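# Reorient the loose part on the upturned palm

## Task

The part rests loose on the upward-facing palm of the hand. Rotate it using that hand alone until its orientation in the hand matches both goal pictures. The wrist camera, its post and the arm's final link count as part of the hand. The task fails if the part touches anything else or leaves the hand. To finish, keep the part still for a short time, held in the palm or the fingers and not touching the wrist, camera or post. The palm must point straight up, and no hand motor may show "moving" or "overload" or be building toward a shutdown; a motor already dead at the first reading is exempt. Then declare that you are done.

## Robot and tools

ROBOT. One six-joint arm carrying a right hand with index, middle, ring and thumb, driven by 16 motors. Joint ranges in rad, base to gripper: waist -2.880 to 2.880, shoulder 0.000 to 3.142, elbow 0.000 to 3.019, wrist pitch -1.693 to 1.571, wrist yaw -1.571 to 1.571, wrist roll -2.094 to 2.094. The elbow never quite straightens. On some runs it sags under load: each action is then measured from the lowered pose, so the hand drifts down and the palm tilts more unless you keep aiming back at the pose you want, and even then it sits slightly low. Motions often finish a centimetre or more off, usually too low.

FRAMES. Scene frame: origin on the table top under the arm base, +z up, +y to the left when facing along +x. The base may be tilted. Reported positions can be off, more so at long reach. Hand point frame: the point sits in front of the palm where thumb tip meets index and middle tips in a pinch. +z runs along straightened fingers toward the tips, +x across the palm away from the thumb, +y out of the palm face. The palm face is at y = -0.062 m; straight-finger knuckles at z = -0.017 m, tips 0.139 m beyond. Bending fingers move tips toward +y. A rigid mast at the wrist, on the palm side, spans x +0.05 to +0.10, z -0.16 to -0.11, reaching y = +0.06 m; it can collide. Only the rubber digit caps grip well.

ROW FORMAT (shared by execute_actions and move). One flat list of 24 numbers, each in [-1, 1]: dx, dy, dz, rx, ry, rz, then 16 hand numbers, then current_limit, speed. The first six are an offset, not a pose: relative to the hand point's measured pose at the start of the action, expressed in the hand point's own axes. Scale: 1.0 = 0.6 m for dx, dy, dz and 180 degrees for the rotation; rx, ry, rz form a single rotation vector. Each control step the commanded pose is clipped to within 70 mm and 16 degrees of the measured one; position wins over orientation if both cannot be met. After an action the arm continues only up to the last clipped pose, so large offsets need follow-up actions.

HAND NUMBERS are absolute goal angles, each scaled linearly between its two stops; bracket = degrees at +1, degrees at -1, value when straight. Order: index_mcp, index_abd, index_pip, index_dip, middle_mcp, middle_abd, middle_pip, middle_dip, ring_mcp, ring_abd, ring_pip, ring_dip, thumb_cmc, thumb_axl, thumb_mcp, thumb_ipl. For each finger, going toward -1: _mcp curls the finger at the knuckle toward the palm (-18, +128; +0.75); _abd swings the finger sideways away from the thumb (-60, +60; +0.00); _pip bends the middle joint (-29, +108; +0.58); _dip the tip joint (-21, +117; +0.70). thumb_cmc toward -1 brings the thumb from flat beside the palm round to in front of it (-20, +120; +0.71); thumb_axl spins the thumb about its axis (-27, +140; +0.68); thumb_mcp (-69, +109; +0.23) and thumb_ipl (-77, +108; +0.17) bend it, toward +z when thumb_axl is straight, and in thumb_cmc's -1 direction when thumb_axl is at -0.40. This same order applies in hand_goal, hand_measured, hand_current_ma and hand_state.

current_limit maps -1..+1 to 0..550 mA per motor (floor 11 mA); it also caps hinge speed, and well below 0 a finger may not lift. speed sets set-point travel at (speed + 1) / 2 of 5.9 rad/s (floor 0.001 of that). Initial values +0.4 and -0.6; the last values sent persist. A finger only presses while its goal lies past the object's surface; gear friction can keep a grip even after lowering it.

TOOLS. execute_actions(actions): a list of actions; each action is a list of up to 15 rows, one row per 1/30 s step, the last row repeated to fill 15 steps (0.5 s). Every row in an action is measured from the same start pose; the first action in a call starts from the last pose a result reported. An empty list just returns state and images. move(target, speed, blocking): target is one row, offsets from the pose in the latest result showing one; straight path, 0.5 to 10 s (cut off at 10 s); speed in m/s from 0.002 to 0.5, default 0.25, rotation up to twice that in rad/s; hand numbers are sent at the start. It does not slow for obstacles, can overshoot speed near full reach, and faster or deeper contact presses harder. blocking=false returns after 0.5 s; until a result shows the move ended, use only wait or stop. wait(seconds): 0 to 10, arm holds its command. stop(): brakes a running move, needs room. zoom_image(camera, region): camera is cam_high, cam_low or cam_wrist (each 504x504); region [x0, y0, x1, y1] in pixels from top-left, at most 504 by 504. show_instructions(): shows the goal reference images. finished_scene(scene): pass the current scene number; irreversible, the goal must still hold.

RESULTS. State gives end_effector_position (m) and end_effector_quat_wxyz in the scene frame; "Hand target" is where the controller is now driving. Step readings list positions, HELD marking held-back steps. "pose unreachable" means the clearance check (which includes any mount under the base) altered or blocked the command. The move line reports how it ended (done, off_target, moving, held, fault), limits applied (paced = pose clipped; held = some steps blocked, after which motion can jump fast) and distance to target. hand_state per motor: moving, goal (within 0.02 of goal), blocked, overload. hand_current_ma positive pushes toward -1.

AVOID. A motor at 495 mA or more, either sign, accumulates seconds (counting back down below that); at 5 s it shuts off for 10 s then runs to its last goal. Arm joint heat warns at 85 °C (MOTOR HOT) and at 100 °C the arm drops (OVER-TEMPERATURE FAULT). After a FAULT or HAND FAULT line, the remaining moving calls in that reply are skipped. During arm stops, new hand numbers are discarded while old ones keep acting. Loose objects may get an occasional small shove. Do not drop the part, let it touch anything outside the hand, knock things off the table, slam, or push hard.

Each tool is called after "Call:" by a JSON object that holds its "fn" and its "kwargs", one argument or row to a line.

Reference images:

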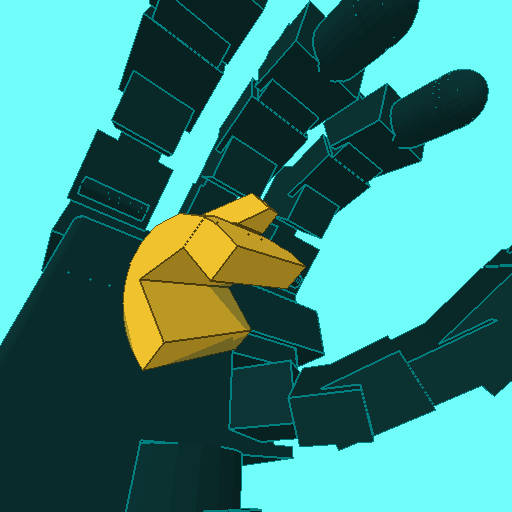

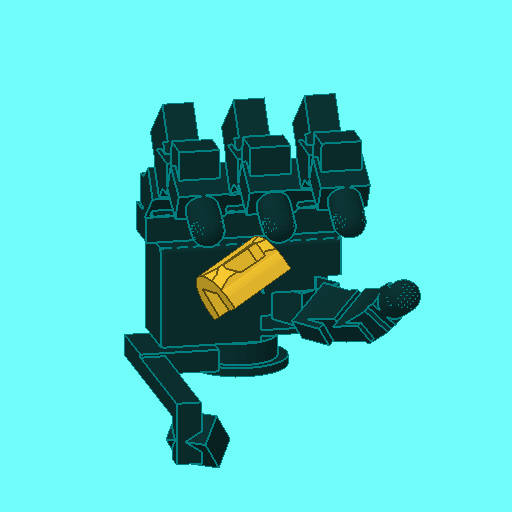

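## Session

Call:
{"fn": "execute_actions", "kwargs": {
  "actions": []
}}

Scene clock: 0.00 s.
end_effector_position=(+0.5088, +0.0033, +0.4580) hand_goal=(+0.046, +0.000, -0.008, +0.280, +0.046, +0.000, -0.008, +0.280, +0.046, +0.000, -0.008, +0.280, -0.104, +0.266, +0.032, -0.018) hand_measured=(+0.062, +0.000, -0.006, +0.282, +0.062, +0.000, -0.006, +0.282, +0.064, +0.000, -0.006, +0.282, -0.090, +0.270, +0.034, -0.016) hand_current_ma=(+89, +0, +14, +12, +91, +0, +14, +12, +98, +0, +15, +13, +76, +27, +11, +11) hand_state=(goal, goal, goal, goal, goal, goal, goal, goal, goal, goal, goal, goal, goal, goal, goal, goal) hand_current_limit=0.40 hand_speed=-0.60 end_effector_quat_wxyz=(+0.497, +0.497, +0.506, +0.500)
Joint positions: [ 0.106  1.141  0.643  0.491  0.063 -0.01 ]
Joint velocities: [-0.015  0.005 -0.017 -0.002 -0.022 -0.037]
Hand target: +0.512, +0.003, +0.471; +0.503, +0.491, +0.499, +0.506

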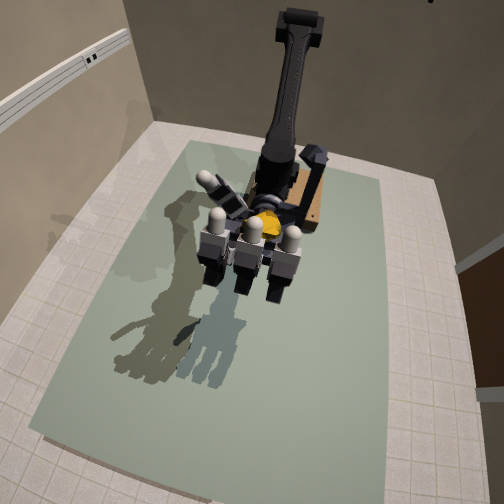

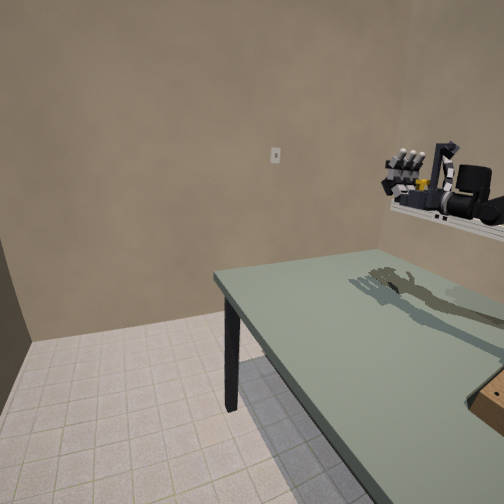

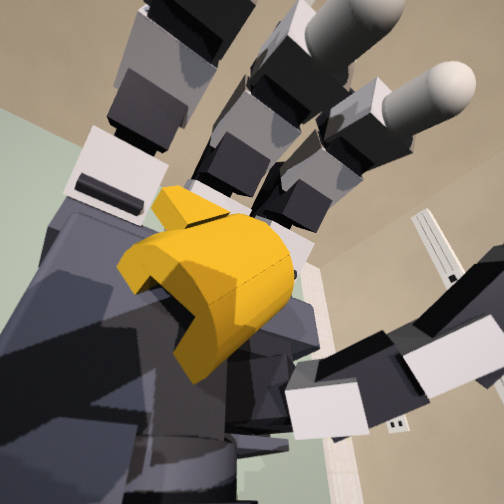

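Call:
{"fn": "zoom_image", "kwargs": {
  "camera": "cam_wrist",
  "region": [80,140,340,400]
}}

Call:
{"fn": "zoom_image", "kwargs": {
  "camera": "cam_high",
  "region": [180,140,340,300]
}}

Call:
{"fn": "zoom_image", "kwargs": {
  "camera": "cam_low",
  "region": [370,130,470,230]
}}

Region (80, 140, 340, 400) of cam_wrist's 504x504 image, scaled by 1.938, with more detail than that image has.

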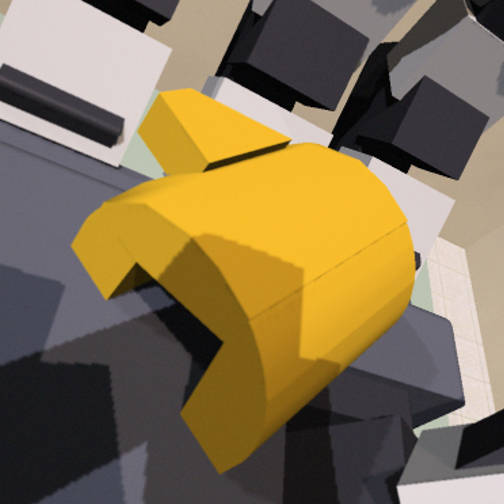

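Region (180, 140, 340, 300) of cam_high's 504x504 image, scaled by 3.150, with more detail than that image has.

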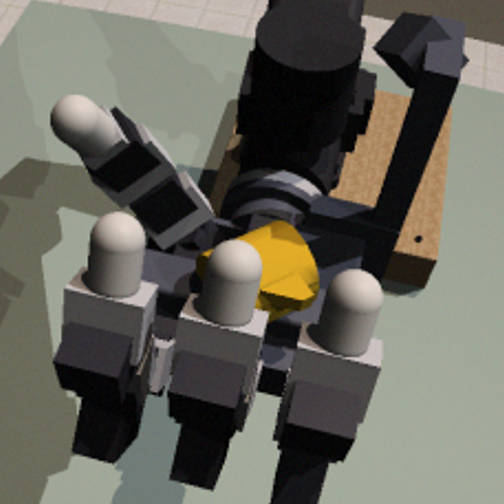

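Region (370, 130, 470, 230) of cam_low's 504x504 image, scaled by 5.040, with more detail than that image has.

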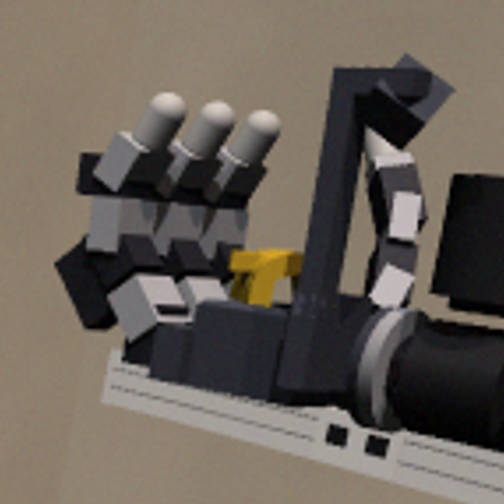

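Call:
{"fn": "move", "kwargs": {
  "target": [0,0.02,0,0,0,0,0.3,0,0.2,0.4,0.3,0,0.2,0.4,0.05,0,-0.9,-0.4,-0.104,0.266,0.032,-0.018,0.4,-0.3]
}}

Call:
{"fn": "move", "kwargs": {
  "target": [0,0.02,0,0,0,0,0.3,0,0.2,0.4,0.3,0,0.2,0.4,-0.3,0,-0.9,-0.3,-0.104,0.266,0.032,-0.018,0.4,-0.5]
}}

Call:
{"fn": "zoom_image", "kwargs": {
  "camera": "cam_high",
  "region": [180,140,340,300]
}}

Scene clock: 6.60 s.
end_effector_position=(+0.5105, +0.0034, +0.4519) hand_goal=(+0.300, +0.000, +0.200, +0.400, +0.300, +0.000, +0.200, +0.400, +0.050, +0.000, -0.900, -0.400, -0.104, +0.266, +0.032, -0.018) hand_measured=(+0.308, +0.000, +0.200, +0.398, +0.308, +0.000, +0.200, +0.398, +0.064, +0.000, -0.900, -0.398, -0.090, +0.270, +0.034, -0.016) hand_current_ma=(+44, +0, -4, -13, +45, +0, -4, -13, +71, +0, +1, +12, +76, +27, +11, +11) hand_state=(goal, goal, goal, goal, goal, goal, goal, goal, goal, goal, goal, goal, goal, goal, goal, goal) hand_current_limit=0.40 hand_speed=-0.30 end_effector_quat_wxyz=(+0.491, +0.503, +0.513, +0.492)
Joint positions: [ 0.106  1.138  0.643  0.461  0.063 -0.01 ]
Joint velocities: [ 0.005 -0.005  0.022  0.022  0.007 -0.066]
Hand target: +0.508, +0.003, +0.470; +0.498, +0.497, +0.506, +0.500
Off the commanded pose: 0.018 m, 2 deg.
move: off_target

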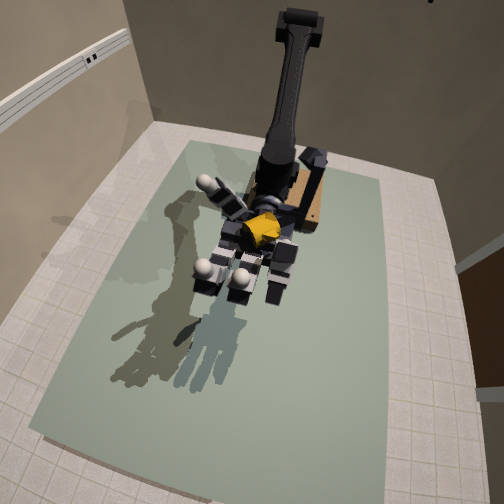

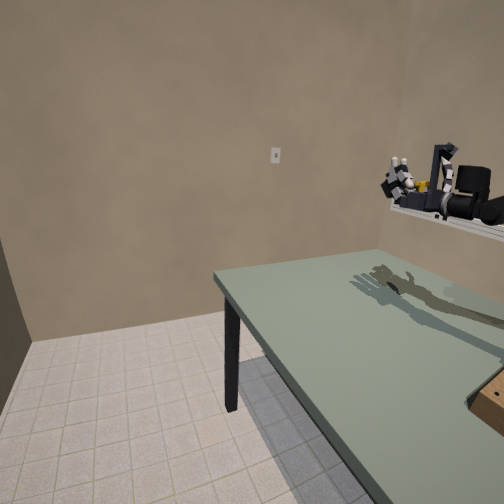

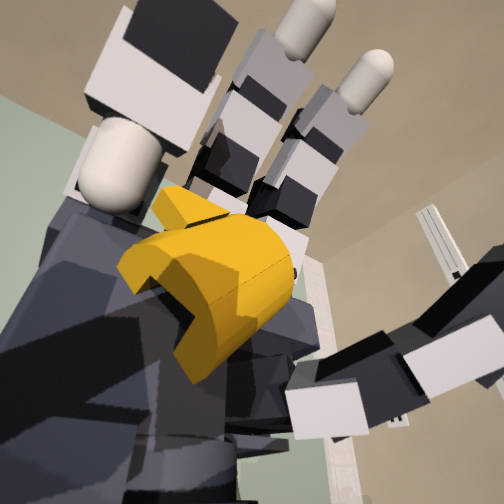

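Scene clock: 7.30 s.
end_effector_position=(+0.5125, +0.0036, +0.4447) hand_goal=(+0.300, +0.000, +0.200, +0.400, +0.300, +0.000, +0.200, +0.400, -0.300, +0.000, -0.900, -0.300, -0.104, +0.266, +0.032, -0.018) hand_measured=(+0.308, +0.000, +0.200, +0.398, +0.308, +0.000, +0.200, +0.398, -0.134, +0.000, -0.882, -0.304, -0.090, +0.270, +0.034, -0.016) hand_current_ma=(+45, +0, -4, -13, +46, +0, -4, -13, +385, +0, +95, -25, +76, +27, +11, +11) hand_state=(goal, goal, goal, goal, goal, goal, goal, goal, blocked, goal, goal, goal, goal, goal, goal, goal) hand_current_limit=0.40 hand_speed=-0.50 end_effector_quat_wxyz=(+0.484, +0.510, +0.521, +0.484)
Joint positions: [ 0.106  1.138  0.643  0.432  0.063 -0.01 ]
Joint velocities: [-0.005 -0.015 -0.012 -0.012  0.022 -0.051]
Hand target: +0.510, +0.003, +0.464; +0.491, +0.503, +0.513, +0.492
Off the commanded pose: 0.019 m, 2 deg.
move: off_target

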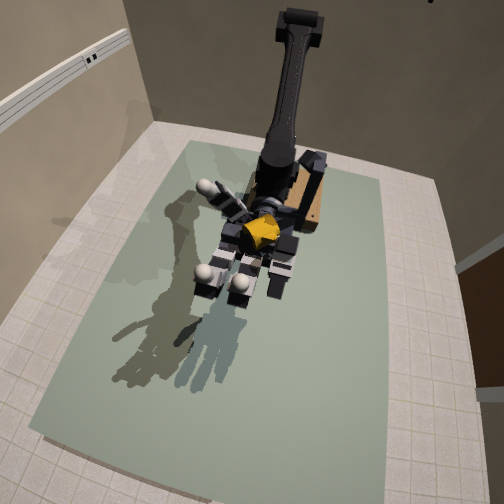

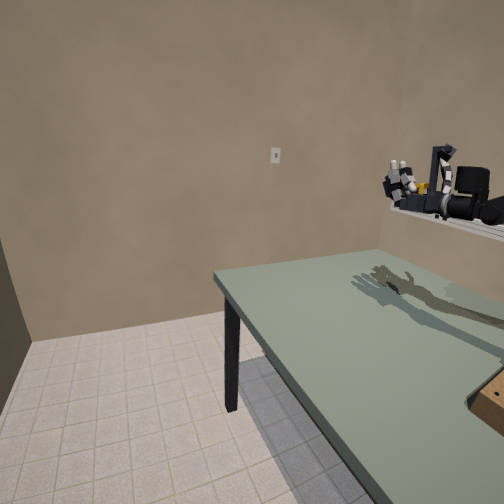

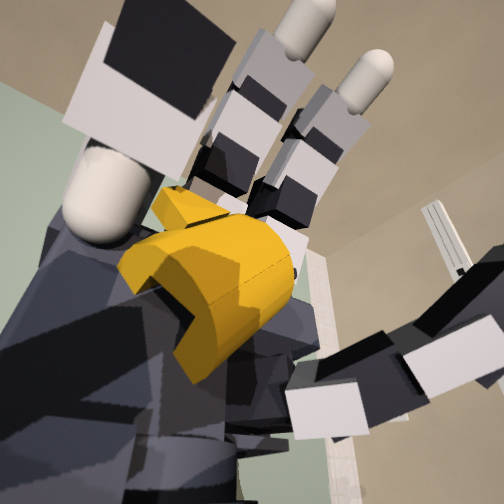

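Region (180, 140, 340, 300) of cam_high's 504x504 image, scaled by 3.150, with more detail than that image has.

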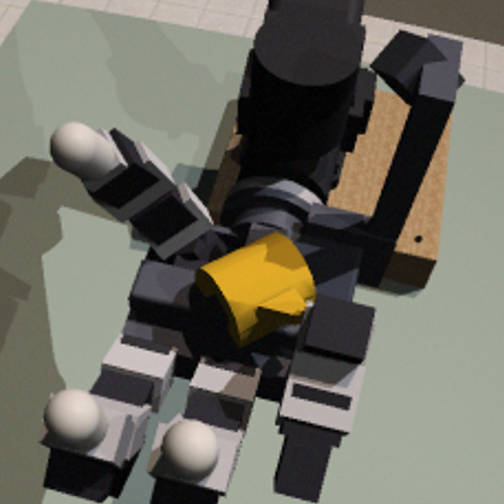

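Call:
{"fn": "move", "kwargs": {
  "target": [0,0.03,0,-0.01,0,0,-0.15,0,-0.8,-0.2,0.3,0,0.2,0.4,-0.55,0,-0.15,0.2,-0.104,0.266,0.032,-0.018,0.4,-0.3]
}}

Call:
{"fn": "move", "kwargs": {
  "target": [0,0.03,0,-0.01,0,0,-0.15,0.3,-0.8,-0.2,0.3,0,0.2,0.4,-0.75,0,-0.05,0.2,-0.104,0.266,0.032,-0.018,0.4,-0.5]
}}

Call:
{"fn": "zoom_image", "kwargs": {
  "camera": "cam_high",
  "region": [180,140,340,300]
}}

Scene clock: 12.33 s.
end_effector_position=(+0.5123, +0.0036, +0.4450) hand_goal=(-0.150, +0.000, -0.800, -0.200, +0.300, +0.000, +0.200, +0.400, -0.550, +0.000, -0.150, +0.200, -0.104, +0.266, +0.032, -0.018) hand_measured=(-0.142, +0.000, -0.800, -0.198, +0.308, +0.000, +0.200, +0.398, -0.550, +0.000, -0.158, +0.196, -0.090, +0.270, +0.034, -0.016) hand_current_ma=(+44, +0, +0, +11, +47, +0, -4, -13, +4, +0, -43, -22, +76, +27, +10, +11) hand_state=(goal, goal, goal, goal, goal, goal, goal, goal, goal, goal, goal, goal, goal, goal, goal, goal) hand_current_limit=0.40 hand_speed=-0.30 end_effector_quat_wxyz=(+0.484, +0.510, +0.521, +0.485)
Joint positions: [ 0.106  1.137  0.643  0.432  0.063 -0.01 ]
Joint velocities: [-0.005 -0.015  0.012 -0.017 -0.037  0.081]
Hand target: +0.513, +0.004, +0.463; +0.492, +0.502, +0.513, +0.493
Off the commanded pose: 0.018 m, 2 deg.
move: off_target

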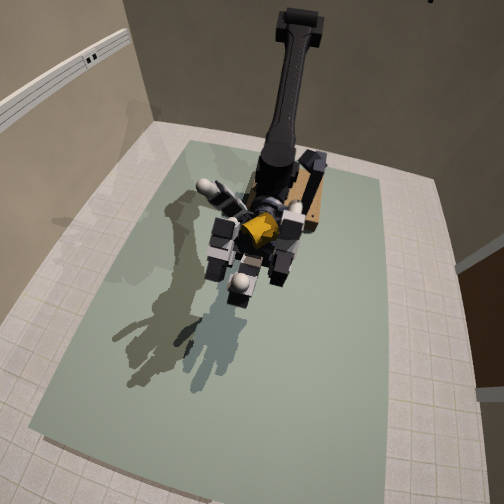

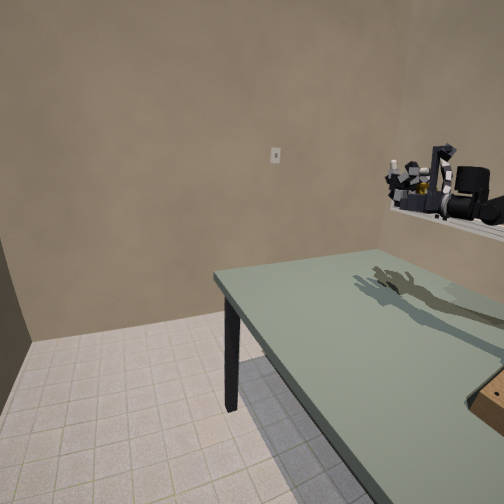

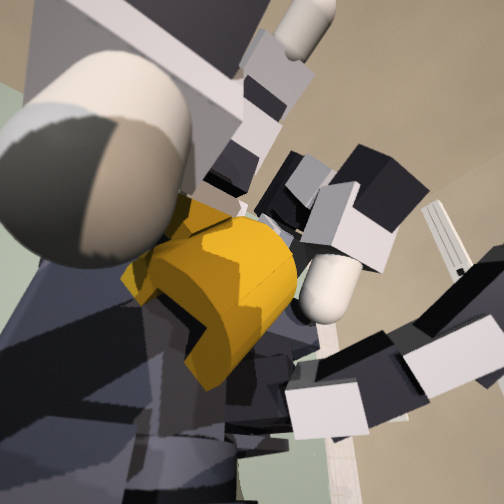

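Scene clock: 13.03 s.
end_effector_position=(+0.5123, +0.0036, +0.4450) hand_goal=(-0.150, +0.300, -0.800, -0.200, +0.300, +0.000, +0.200, +0.400, -0.750, +0.000, -0.050, +0.200, -0.104, +0.266, +0.032, -0.018) hand_measured=(-0.142, +0.298, -0.800, -0.198, +0.308, +0.000, +0.200, +0.398, -0.746, +0.000, -0.058, +0.196, -0.090, +0.270, +0.034, -0.016) hand_current_ma=(+44, -13, +0, +11, +47, +0, -4, -13, +18, +0, -35, -19, +76, +27, +10, +11) hand_state=(goal, goal, goal, goal, goal, goal, goal, goal, goal, goal, goal, goal, goal, goal, goal, goal) hand_current_limit=0.40 hand_speed=-0.50 end_effector_quat_wxyz=(+0.484, +0.510, +0.521, +0.485)
Joint positions: [ 0.106  1.137  0.643  0.432  0.063 -0.01 ]
Joint velocities: [-0.005 -0.005 -0.022 -0.012 -0.022  0.081]
Hand target: +0.513, +0.004, +0.463; +0.492, +0.502, +0.513, +0.493
Off the commanded pose: 0.018 m, 2 deg.
move: off_target

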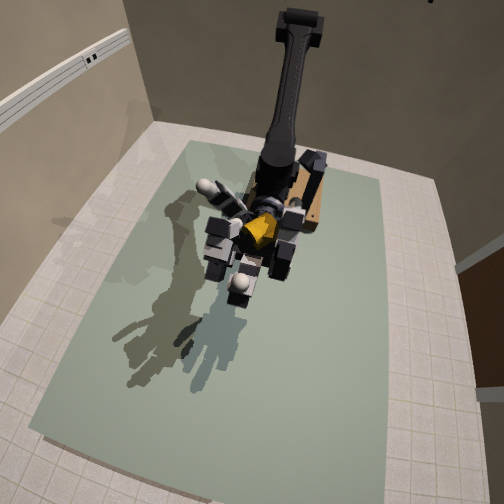

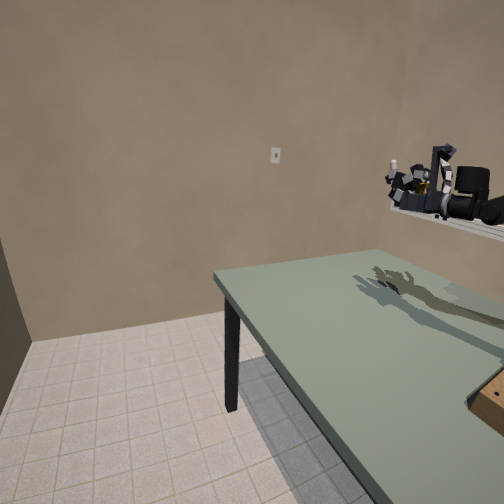

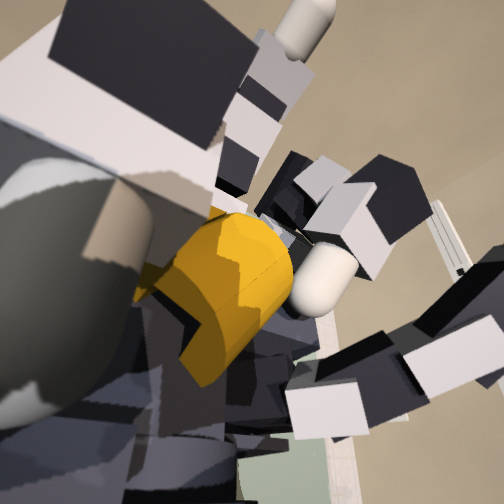

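Region (180, 140, 340, 300) of cam_high's 504x504 image, scaled by 3.150, with more detail than that image has.

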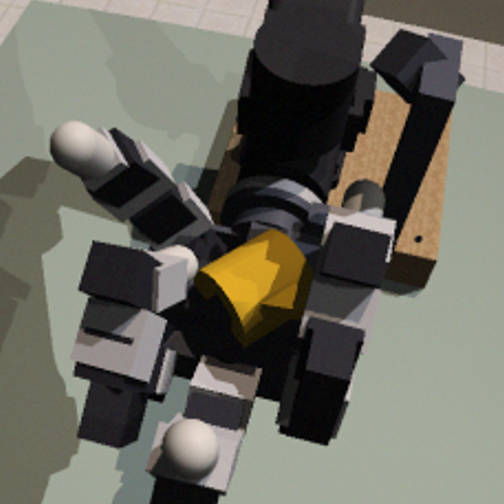

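Call:
{"fn": "execute_actions", "kwargs": {
  "actions": [
    [[0,0.03,0,-0.01,0,0,-0.15,0.7,-0.85,-0.3,0.3,0,0.2,0.4,0.15,0,-0.3,0,-0.104,0.266,0.032,-0.018,0.4,-0.2]],
    [[0,0.03,0,-0.01,0,0,-0.1,0.8,-0.95,-0.45,0.3,0,0.2,0.4,0.15,-0.3,-1,-0.6,-0.104,0.266,0.032,-0.018,0.4,-0.2]],
    [[0,0.03,0,-0.01,0,0,-0.1,0.8,-0.95,-0.45,0.3,0,0.2,0.4,0,-0.3,-1,-0.5,-0.104,0.266,0.032,-0.018,0.4,-0.2]]
  ]
}}

Call:
{"fn": "zoom_image", "kwargs": {
  "camera": "cam_high",
  "region": [180,140,340,300]
}}

Scene clock: 16.93 s.
end_effector_position=(+0.5123, +0.0036, +0.4450) hand_goal=(-0.100, +0.800, -0.950, -0.450, +0.300, +0.000, +0.200, +0.400, +0.000, -0.300, -1.000, -0.500, -0.104, +0.266, +0.032, -0.018) hand_measured=(-0.100, +0.798, -0.950, -0.448, +0.308, +0.000, +0.200, +0.398, +0.194, -0.302, -0.668, -0.430, -0.090, +0.270, +0.034, -0.016) hand_current_ma=(+3, -11, +4, +12, +47, +0, -4, -13, +385, -6, +385, +351, +76, +27, +10, +11) hand_state=(goal, goal, goal, goal, goal, goal, goal, goal, blocked, goal, blocked, blocked, goal, goal, goal, goal) hand_current_limit=0.40 hand_speed=-0.20 end_effector_quat_wxyz=(+0.484, +0.510, +0.521, +0.485)
Joint positions: [ 0.106  1.137  0.643  0.432  0.063 -0.01 ]
Joint velocities: [-0.005 -0.005 -0.002 -0.017  0.037 -0.022]
Hand target: +0.513, +0.004, +0.463; +0.492, +0.502, +0.513, +0.493
Off the commanded pose: 0.018 m, 2 deg.
Step readings (end_effector_position; steps 1 to 15: 1st action; 16 to 30: 2nd action; 31 to 45: 3rd action):
0: (+0.5123, +0.0036, +0.4450)
1: (+0.5123, +0.0036, +0.4450)
2: (+0.5123, +0.0036, +0.4450)
4: (+0.5123, +0.0036, +0.4450)
8: (+0.5123, +0.0036, +0.4450)
15: (+0.5123, +0.0036, +0.4450)
16: (+0.5123, +0.0036, +0.4450)
17: (+0.5123, +0.0036, +0.4450)
19: (+0.5123, +0.0036, +0.4450)
23: (+0.5123, +0.0036, +0.4450)
30: (+0.5123, +0.0036, +0.4450)
31: (+0.5123, +0.0036, +0.4450)
32: (+0.5123, +0.0036, +0.4450)
34: (+0.5123, +0.0036, +0.4450)
38: (+0.5123, +0.0036, +0.4450)
45: end_effector_position above

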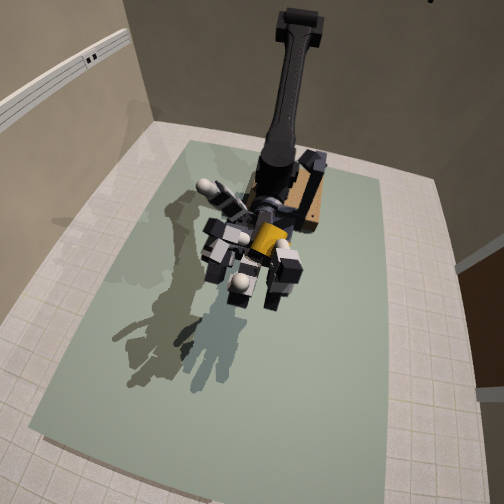

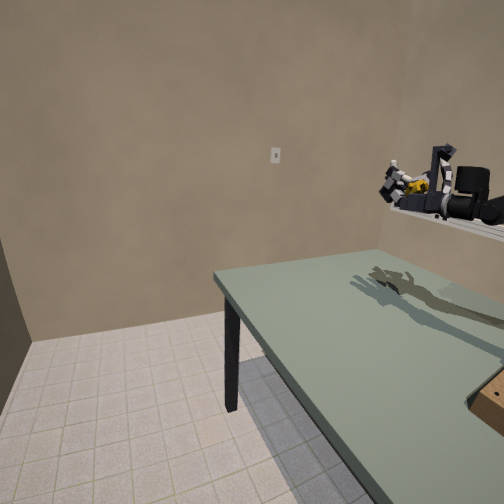

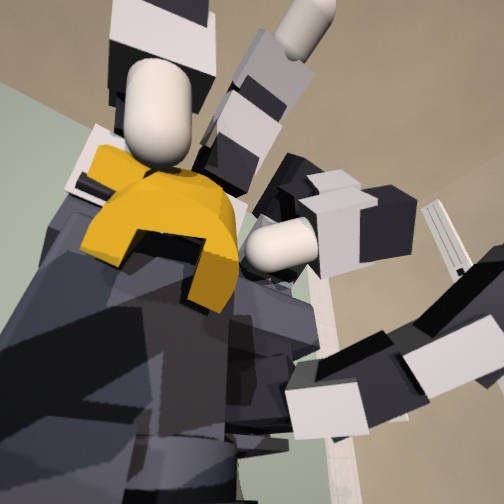

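Region (180, 140, 340, 300) of cam_high's 504x504 image, scaled by 3.150, with more detail than that image has.

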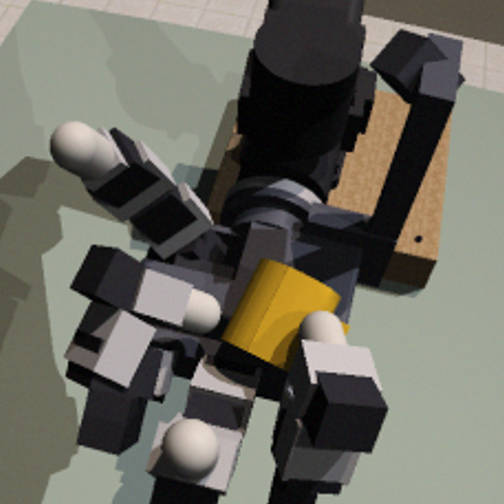

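Call:
{"fn": "execute_actions", "kwargs": {
  "actions": [
    [[0,0.03,0,-0.01,0,0,-0.1,0.8,-0.95,-0.45,0.3,0,0.2,0.4,0.6,0,-0.67,-0.43,-0.104,0.266,0.032,-0.018,0.4,-0.2]],
    [[0,0.03,0,-0.01,0,0,-0.1,0.8,-0.95,-0.45,0.3,0,0.2,0.4,0.6,0,-1,-0.8,-0.104,0.266,0.032,-0.018,0.4,-0.2]],
    [[0,0.03,0,-0.01,0,0,-0.1,0.8,-0.95,-0.45,0.3,0,0.2,0.4,0.1,0,-1,-0.6,-0.104,0.266,0.032,-0.018,0.4,-0.4]],
    [[0,0.03,0,-0.01,0,0,-0.1,0.8,-0.95,-0.45,0.3,0,0.2,0.4,-0.15,0,-0.8,-0.2,-0.104,0.266,0.032,-0.018,0.4,-0.5]]
  ]
}}

Call:
{"fn": "zoom_image", "kwargs": {
  "camera": "cam_high",
  "region": [180,140,340,300]
}}

Scene clock: 20.43 s.
end_effector_position=(+0.5123, +0.0036, +0.4450) hand_goal=(-0.100, +0.800, -0.950, -0.450, +0.300, +0.000, +0.200, +0.400, -0.150, +0.000, -0.800, -0.200, -0.104, +0.266, +0.032, -0.018) hand_measured=(-0.100, +0.798, -0.950, -0.448, +0.308, +0.000, +0.200, +0.398, -0.138, -0.002, -0.806, -0.204, -0.090, +0.270, +0.034, -0.016) hand_current_ma=(+5, -11, +3, +10, +47, +0, -3, -13, +59, -13, -35, -24, +76, +27, +10, +11) hand_state=(goal, goal, goal, goal, goal, goal, goal, goal, goal, goal, goal, goal, goal, goal, goal, goal) hand_current_limit=0.40 hand_speed=-0.50 end_effector_quat_wxyz=(+0.484, +0.510, +0.521, +0.485)
Joint positions: [ 0.106  1.137  0.643  0.432  0.063 -0.01 ]
Joint velocities: [-0.005 -0.005 -0.017  0.007 -0.007 -0.007]
Hand target: +0.513, +0.004, +0.463; +0.492, +0.502, +0.513, +0.493
Off the commanded pose: 0.018 m, 2 deg.
Step readings (end_effector_position; steps 1 to 15: 1st action; 16 to 30: 2nd action; 31 to 45: 3rd action; 46 to 60: 4th action):
0: (+0.5123, +0.0036, +0.4450)
1: (+0.5123, +0.0036, +0.4450)
2: (+0.5123, +0.0036, +0.4450)
4: (+0.5123, +0.0036, +0.4450)
8: (+0.5123, +0.0036, +0.4450)
15: (+0.5123, +0.0036, +0.4450)
16: (+0.5123, +0.0036, +0.4450)
17: (+0.5123, +0.0036, +0.4450)
19: (+0.5123, +0.0036, +0.4450)
23: (+0.5123, +0.0036, +0.4450)
30: (+0.5123, +0.0036, +0.4450)
31: (+0.5123, +0.0036, +0.4450)
32: (+0.5123, +0.0036, +0.4450)
34: (+0.5123, +0.0036, +0.4450)
38: (+0.5123, +0.0036, +0.4450)
45: (+0.5123, +0.0036, +0.4450)
46: (+0.5123, +0.0036, +0.4450)
47: (+0.5123, +0.0036, +0.4450)
49: (+0.5123, +0.0036, +0.4450)
53: (+0.5123, +0.0036, +0.4450)
60: end_effector_position above

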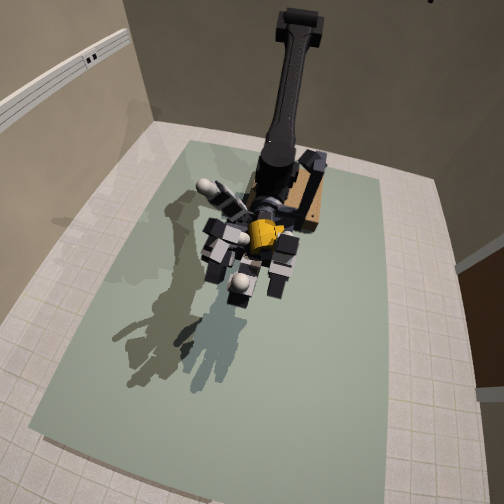

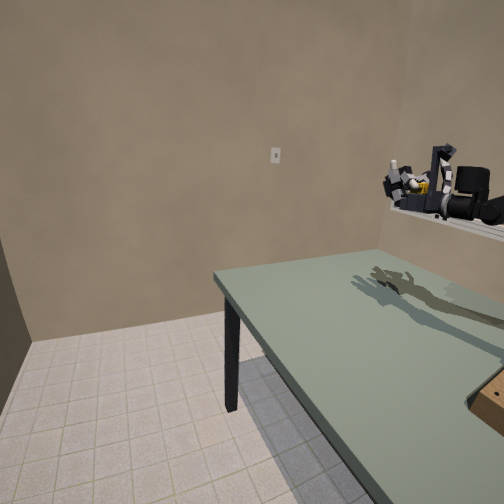

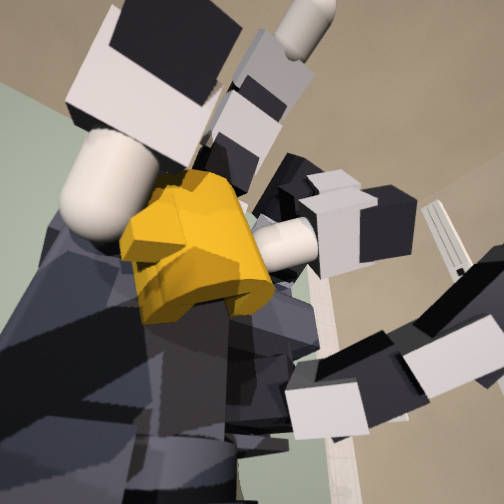

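Region (180, 140, 340, 300) of cam_high's 504x504 image, scaled by 3.150, with more detail than that image has.

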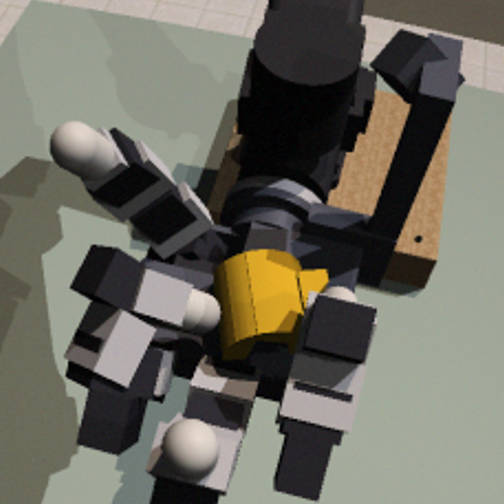

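Excellent. Continue the stroke with inward push.

Call:
{"fn": "execute_actions", "kwargs": {
  "actions": [
    [[0,0.03,0,-0.01,0,0,-0.05,0.7,-1,-0.6,0.3,0,0.2,0.4,-0.3,-0.3,-0.65,-0.1,-0.104,0.266,0.032,-0.018,0.4,-0.5]],
    [[0,0.03,0,-0.01,0,0,-0.05,0.7,-1,-0.6,0.3,0,0.2,0.4,-0.45,-0.7,-0.6,0,-0.104,0.266,0.032,-0.018,0.4,-0.5]]
  ]
}}

Call:
{"fn": "zoom_image", "kwargs": {
  "camera": "cam_high",
  "region": [180,140,340,300]
}}

Scene clock: 23.27 s.
end_effector_position=(+0.5123, +0.0036, +0.4450) hand_goal=(-0.050, +0.700, -1.000, -0.600, +0.300, +0.000, +0.200, +0.400, -0.450, -0.700, -0.600, +0.000, -0.104, +0.266, +0.032, -0.018) hand_measured=(-0.048, +0.704, -1.000, -0.598, +0.308, +0.000, +0.200, +0.398, -0.448, -0.698, -0.608, -0.004, -0.090, +0.270, +0.034, -0.016) hand_current_ma=(+6, +18, +3, +13, +47, +0, -3, -13, +11, +7, -40, -20, +76, +27, +10, +11) hand_state=(goal, goal, goal, goal, goal, goal, goal, goal, goal, goal, goal, goal, goal, goal, goal, goal) hand_current_limit=0.40 hand_speed=-0.50 end_effector_quat_wxyz=(+0.484, +0.510, +0.521, +0.485)
Joint positions: [ 0.106  1.137  0.643  0.432  0.063 -0.01 ]
Joint velocities: [-0.005 -0.015  0.002 -0.012 -0.022 -0.037]
Hand target: +0.513, +0.004, +0.463; +0.492, +0.502, +0.513, +0.493
Off the commanded pose: 0.018 m, 2 deg.
Step readings (end_effector_position; steps 1 to 15: 1st action; 16 to 30: 2nd action):
0: (+0.5123, +0.0036, +0.4450)
1: (+0.5123, +0.0036, +0.4450)
2: (+0.5123, +0.0036, +0.4450)
4: (+0.5123, +0.0036, +0.4450)
8: (+0.5123, +0.0036, +0.4450)
15: (+0.5123, +0.0036, +0.4450)
16: (+0.5123, +0.0036, +0.4450)
17: (+0.5123, +0.0036, +0.4450)
19: (+0.5123, +0.0036, +0.4450)
23: (+0.5123, +0.0036, +0.4450)
30: end_effector_position above

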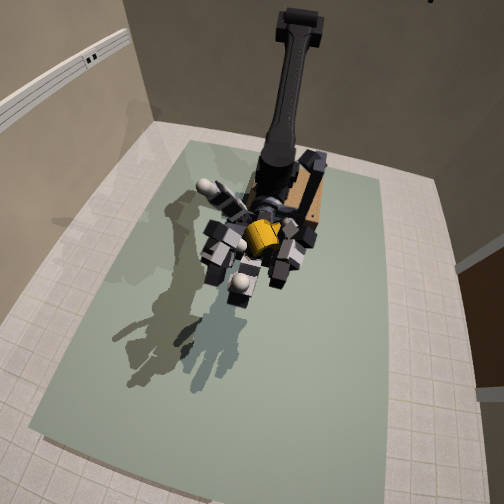

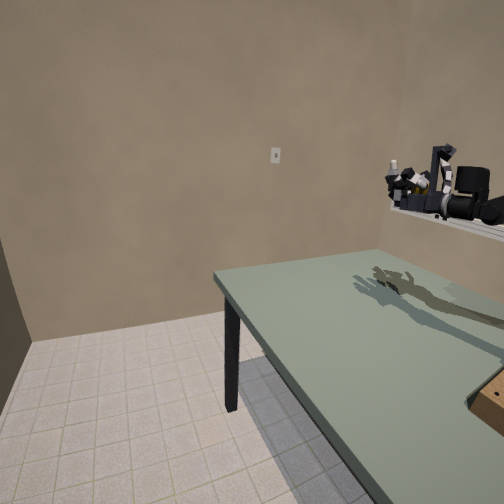

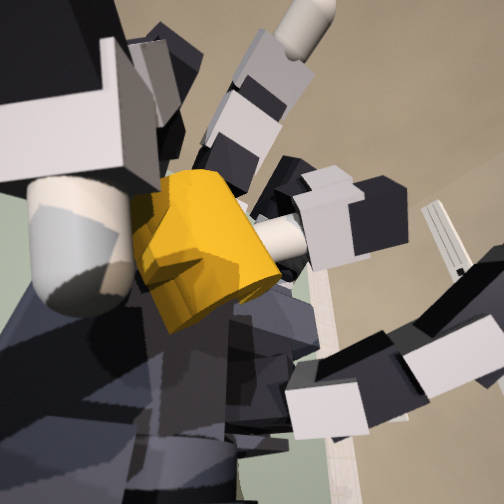

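Region (180, 140, 340, 300) of cam_high's 504x504 image, scaled by 3.150, with more detail than that image has.

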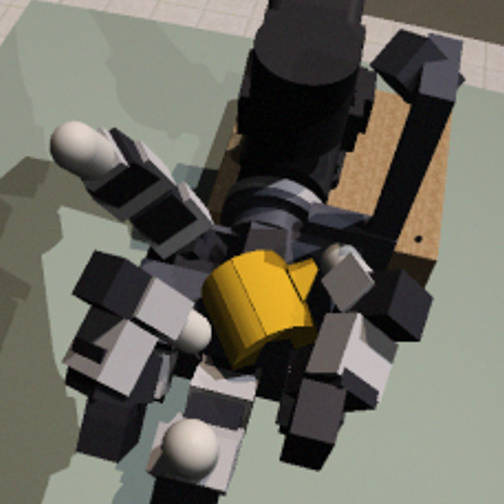

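Call:
{"fn": "execute_actions", "kwargs": {
  "actions": [
    [[0,0.03,0,-0.01,0,0,-0.05,0.9,-1,-0.6,0.3,0,0.2,0.4,-0.5,-1,-0.75,-0.1,-0.104,0.266,0.032,-0.018,0.4,-0.5]],
    [[0,0.03,0,-0.01,0,0,-0.05,1,-1,-0.6,0.3,0,0.2,0.4,-0.5,-1,-0.95,-0.2,-0.104,0.266,0.032,-0.018,0.4,-0.5]]
  ]
}}

Call:
{"fn": "zoom_image", "kwargs": {
  "camera": "cam_high",
  "region": [180,140,340,300]
}}

Scene clock: 26.00 s.
end_effector_position=(+0.5123, +0.0036, +0.4450) hand_goal=(-0.050, +1.000, -1.000, -0.600, +0.300, +0.000, +0.200, +0.400, -0.500, -1.000, -0.950, -0.200, -0.104, +0.266, +0.032, -0.018) hand_measured=(-0.042, +0.992, -1.000, -0.612, +0.308, +0.000, +0.200, +0.398, -0.500, -1.000, -0.782, -0.140, -0.090, +0.270, +0.034, -0.016) hand_current_ma=(+47, -35, +0, -65, +48, +0, -3, -13, -1, +2, +385, +301, +75, +27, +10, +11) hand_state=(goal, goal, goal, goal, goal, goal, goal, goal, goal, goal, blocked, blocked, goal, goal, goal, goal) hand_current_limit=0.40 hand_speed=-0.50 end_effector_quat_wxyz=(+0.484, +0.510, +0.521, +0.485)
Joint positions: [ 0.106  1.137  0.643  0.432  0.063 -0.01 ]
Joint velocities: [-0.005  0.005  0.012  0.007 -0.007  0.007]
Hand target: +0.513, +0.004, +0.463; +0.492, +0.502, +0.513, +0.493
Off the commanded pose: 0.018 m, 2 deg.
Step readings (end_effector_position; steps 1 to 15: 1st action; 16 to 30: 2nd action):
0: (+0.5123, +0.0036, +0.4450)
1: (+0.5123, +0.0036, +0.4450)
2: (+0.5123, +0.0036, +0.4450)
4: (+0.5123, +0.0036, +0.4450)
8: (+0.5123, +0.0036, +0.4450)
15: (+0.5123, +0.0036, +0.4450)
16: (+0.5123, +0.0036, +0.4450)
17: (+0.5123, +0.0036, +0.4450)
19: (+0.5123, +0.0036, +0.4450)
23: (+0.5123, +0.0036, +0.4450)
30: end_effector_position above

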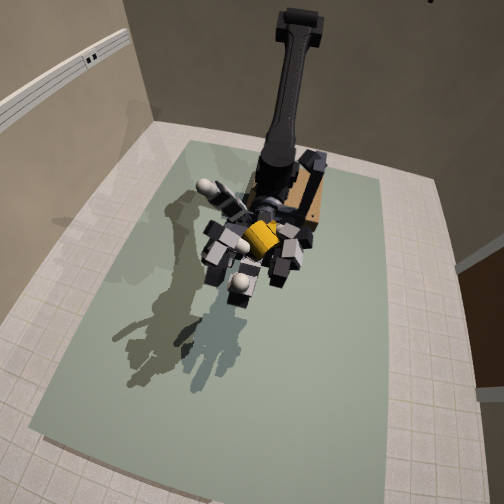

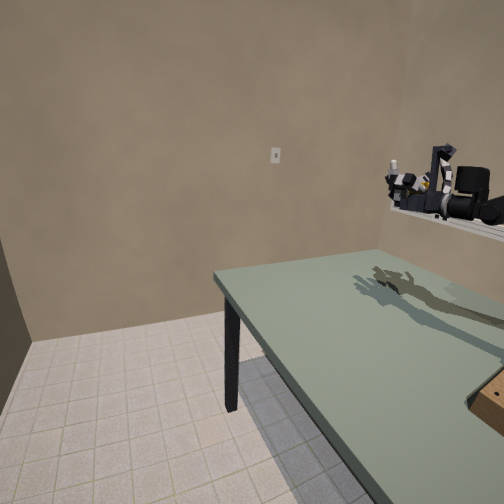

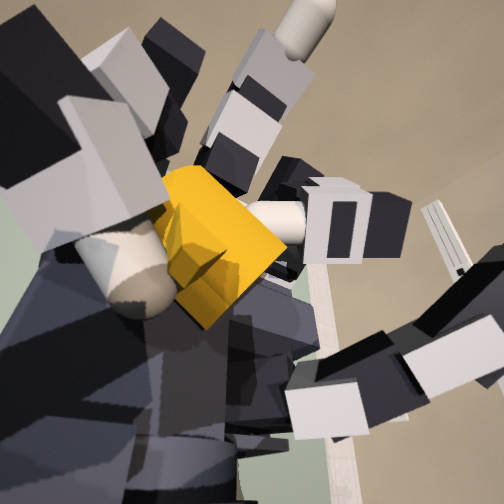

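Region (180, 140, 340, 300) of cam_high's 504x504 image, scaled by 3.150, with more detail than that image has.

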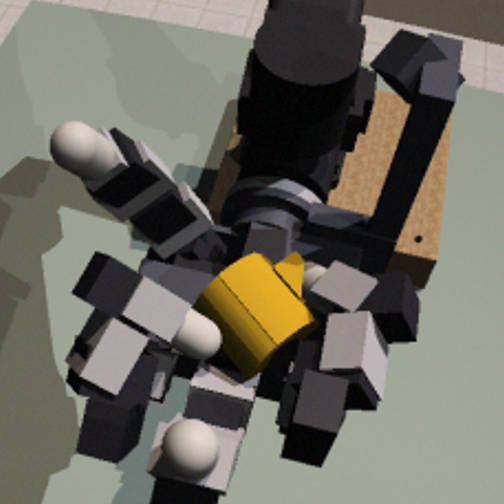

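Call:
{"fn": "execute_actions", "kwargs": {
  "actions": [
    [[0,0.03,0,-0.01,0,0,-0.05,0.6,-1,-0.6,0.3,0,0.2,0.4,-0.55,-0.9,-0.95,-0.2,-0.104,0.266,0.032,-0.018,0.4,-0.5]],
    [[0,0.03,0,-0.01,0,0,-0.05,0.6,-1,-0.6,0.3,0,0.2,0.4,-0.2,-1,-0.95,-0.1,-0.104,0.266,0.032,-0.018,0.4,-0.6]]
  ]
}}

Call:
{"fn": "zoom_image", "kwargs": {
  "camera": "cam_high",
  "region": [180,140,340,300]
}}

Scene clock: 28.40 s.
end_effector_position=(+0.5123, +0.0036, +0.4450) hand_goal=(-0.050, +0.600, -1.000, -0.600, +0.300, +0.000, +0.200, +0.400, -0.200, -1.000, -0.950, -0.100, -0.104, +0.266, +0.032, -0.018) hand_measured=(-0.038, +0.584, -1.000, -0.618, +0.310, +0.000, +0.200, +0.398, -0.218, -0.992, -0.828, -0.062, -0.090, +0.270, +0.034, -0.016) hand_current_ma=(+63, -77, +1, -94, +58, +0, -3, -13, -70, +38, +385, +194, +75, +27, +10, +11) hand_state=(goal, moving, goal, goal, goal, goal, goal, goal, moving, goal, blocked, moving, goal, goal, goal, goal) hand_current_limit=0.40 hand_speed=-0.60 end_effector_quat_wxyz=(+0.484, +0.510, +0.521, +0.485)
Joint positions: [ 0.106  1.137  0.643  0.432  0.063 -0.01 ]
Joint velocities: [-0.015 -0.015 -0.012 -0.002 -0.022  0.022]
Hand target: +0.513, +0.004, +0.463; +0.492, +0.502, +0.513, +0.493
Off the commanded pose: 0.018 m, 2 deg.
Step readings (end_effector_position; steps 1 to 15: 1st action; 16 to 30: 2nd action):
0: (+0.5123, +0.0036, +0.4450)
1: (+0.5123, +0.0036, +0.4450)
2: (+0.5123, +0.0036, +0.4450)
4: (+0.5123, +0.0036, +0.4450)
8: (+0.5123, +0.0036, +0.4450)
15: (+0.5123, +0.0036, +0.4450)
16: (+0.5123, +0.0036, +0.4450)
17: (+0.5123, +0.0036, +0.4450)
19: (+0.5123, +0.0036, +0.4450)
23: (+0.5123, +0.0036, +0.4450)
30: end_effector_position above

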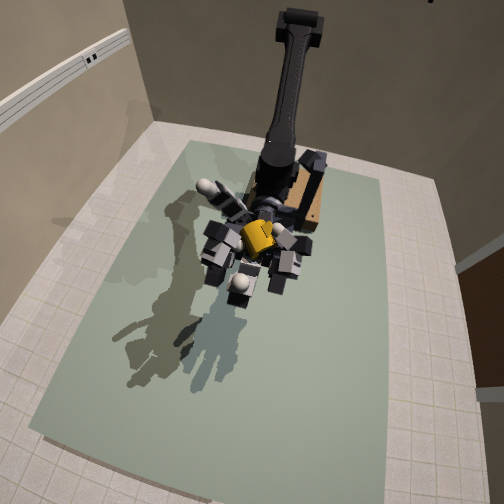

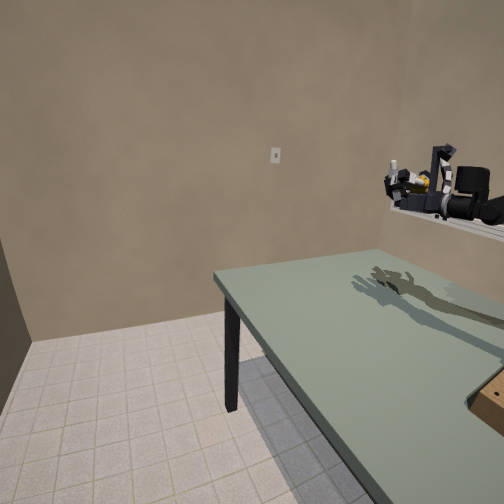

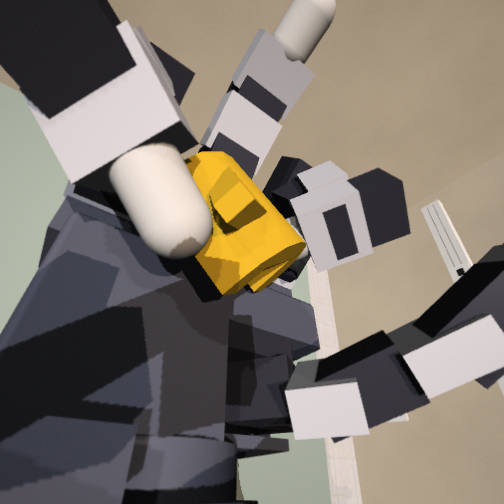

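Region (180, 140, 340, 300) of cam_high's 504x504 image, scaled by 3.150, with more detail than that image has.

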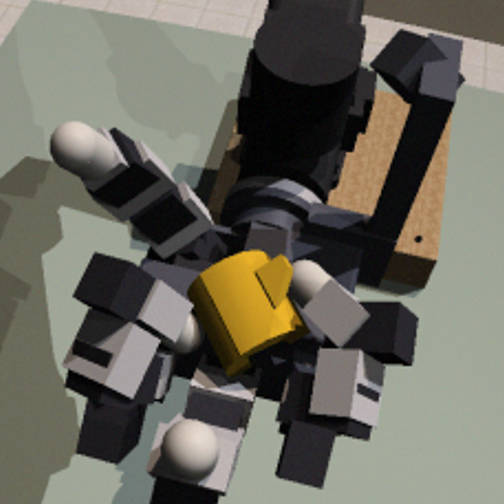

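It's rolling.

Call:
{"fn": "execute_actions", "kwargs": {
  "actions": [
    [[0,0.03,0,-0.01,0,0,-0.05,0.5,-1,-0.6,0.3,0,0.2,0.4,0.05,-1,-0.95,0,-0.104,0.266,0.032,-0.018,0.4,-0.6]],
    [[0,0.03,0,-0.01,0,0,-0.05,0.4,-1,-0.6,0.3,0,0.2,0.4,0.25,-1,-1,0,-0.104,0.266,0.032,-0.018,0.4,-0.6]]
  ]
}}

Call:
{"fn": "zoom_image", "kwargs": {
  "camera": "cam_high",
  "region": [180,140,340,300]
}}

Scene clock: 31.53 s.
end_effector_position=(+0.5123, +0.0036, +0.4450) hand_goal=(-0.050, +0.400, -1.000, -0.600, +0.300, +0.000, +0.200, +0.400, +0.250, -1.000, -1.000, +0.000, -0.104, +0.266, +0.032, -0.018) hand_measured=(-0.040, +0.400, -0.994, -0.600, +0.314, +0.000, +0.200, +0.398, +0.246, -0.992, -0.928, +0.018, -0.090, +0.270, +0.034, -0.016) hand_current_ma=(+50, -1, +34, -2, +74, +0, -3, -13, -21, +39, +359, +88, +75, +27, +10, +11) hand_state=(goal, goal, goal, goal, goal, goal, goal, goal, goal, goal, blocked, goal, goal, goal, goal, goal) hand_current_limit=0.40 hand_speed=-0.60 end_effector_quat_wxyz=(+0.484, +0.510, +0.521, +0.485)
Joint positions: [ 0.106  1.137  0.643  0.432  0.063 -0.01 ]
Joint velocities: [-0.005 -0.005  0.012 -0.002 -0.022  0.066]
Hand target: +0.513, +0.004, +0.463; +0.492, +0.502, +0.513, +0.493
Off the commanded pose: 0.018 m, 2 deg.
Step readings (end_effector_position; steps 1 to 15: 1st action; 16 to 30: 2nd action):
0: (+0.5123, +0.0036, +0.4450)
1: (+0.5123, +0.0036, +0.4450)
2: (+0.5123, +0.0036, +0.4450)
4: (+0.5123, +0.0036, +0.4450)
8: (+0.5123, +0.0036, +0.4450)
15: (+0.5123, +0.0036, +0.4450)
16: (+0.5123, +0.0036, +0.4450)
17: (+0.5123, +0.0036, +0.4450)
19: (+0.5123, +0.0036, +0.4450)
23: (+0.5123, +0.0036, +0.4450)
30: end_effector_position above

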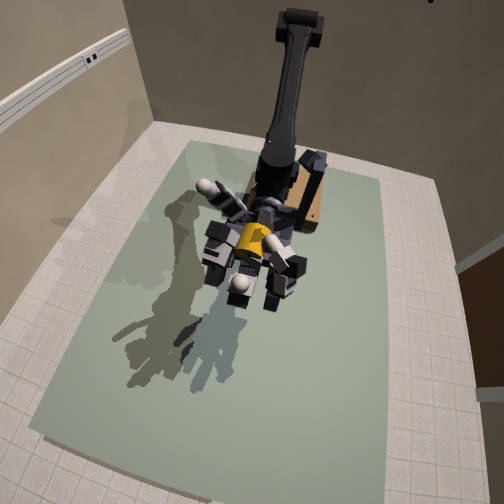

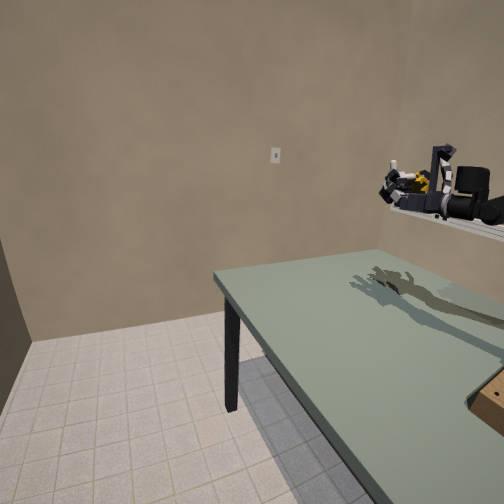

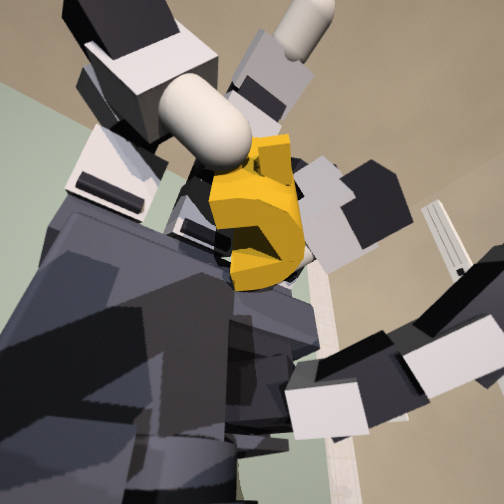

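Region (180, 140, 340, 300) of cam_high's 504x504 image, scaled by 3.150, with more detail than that image has.

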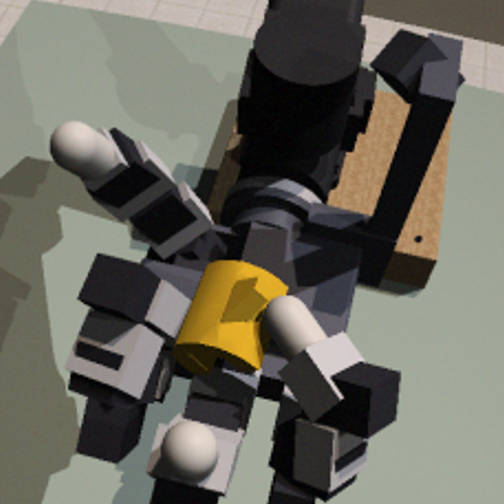

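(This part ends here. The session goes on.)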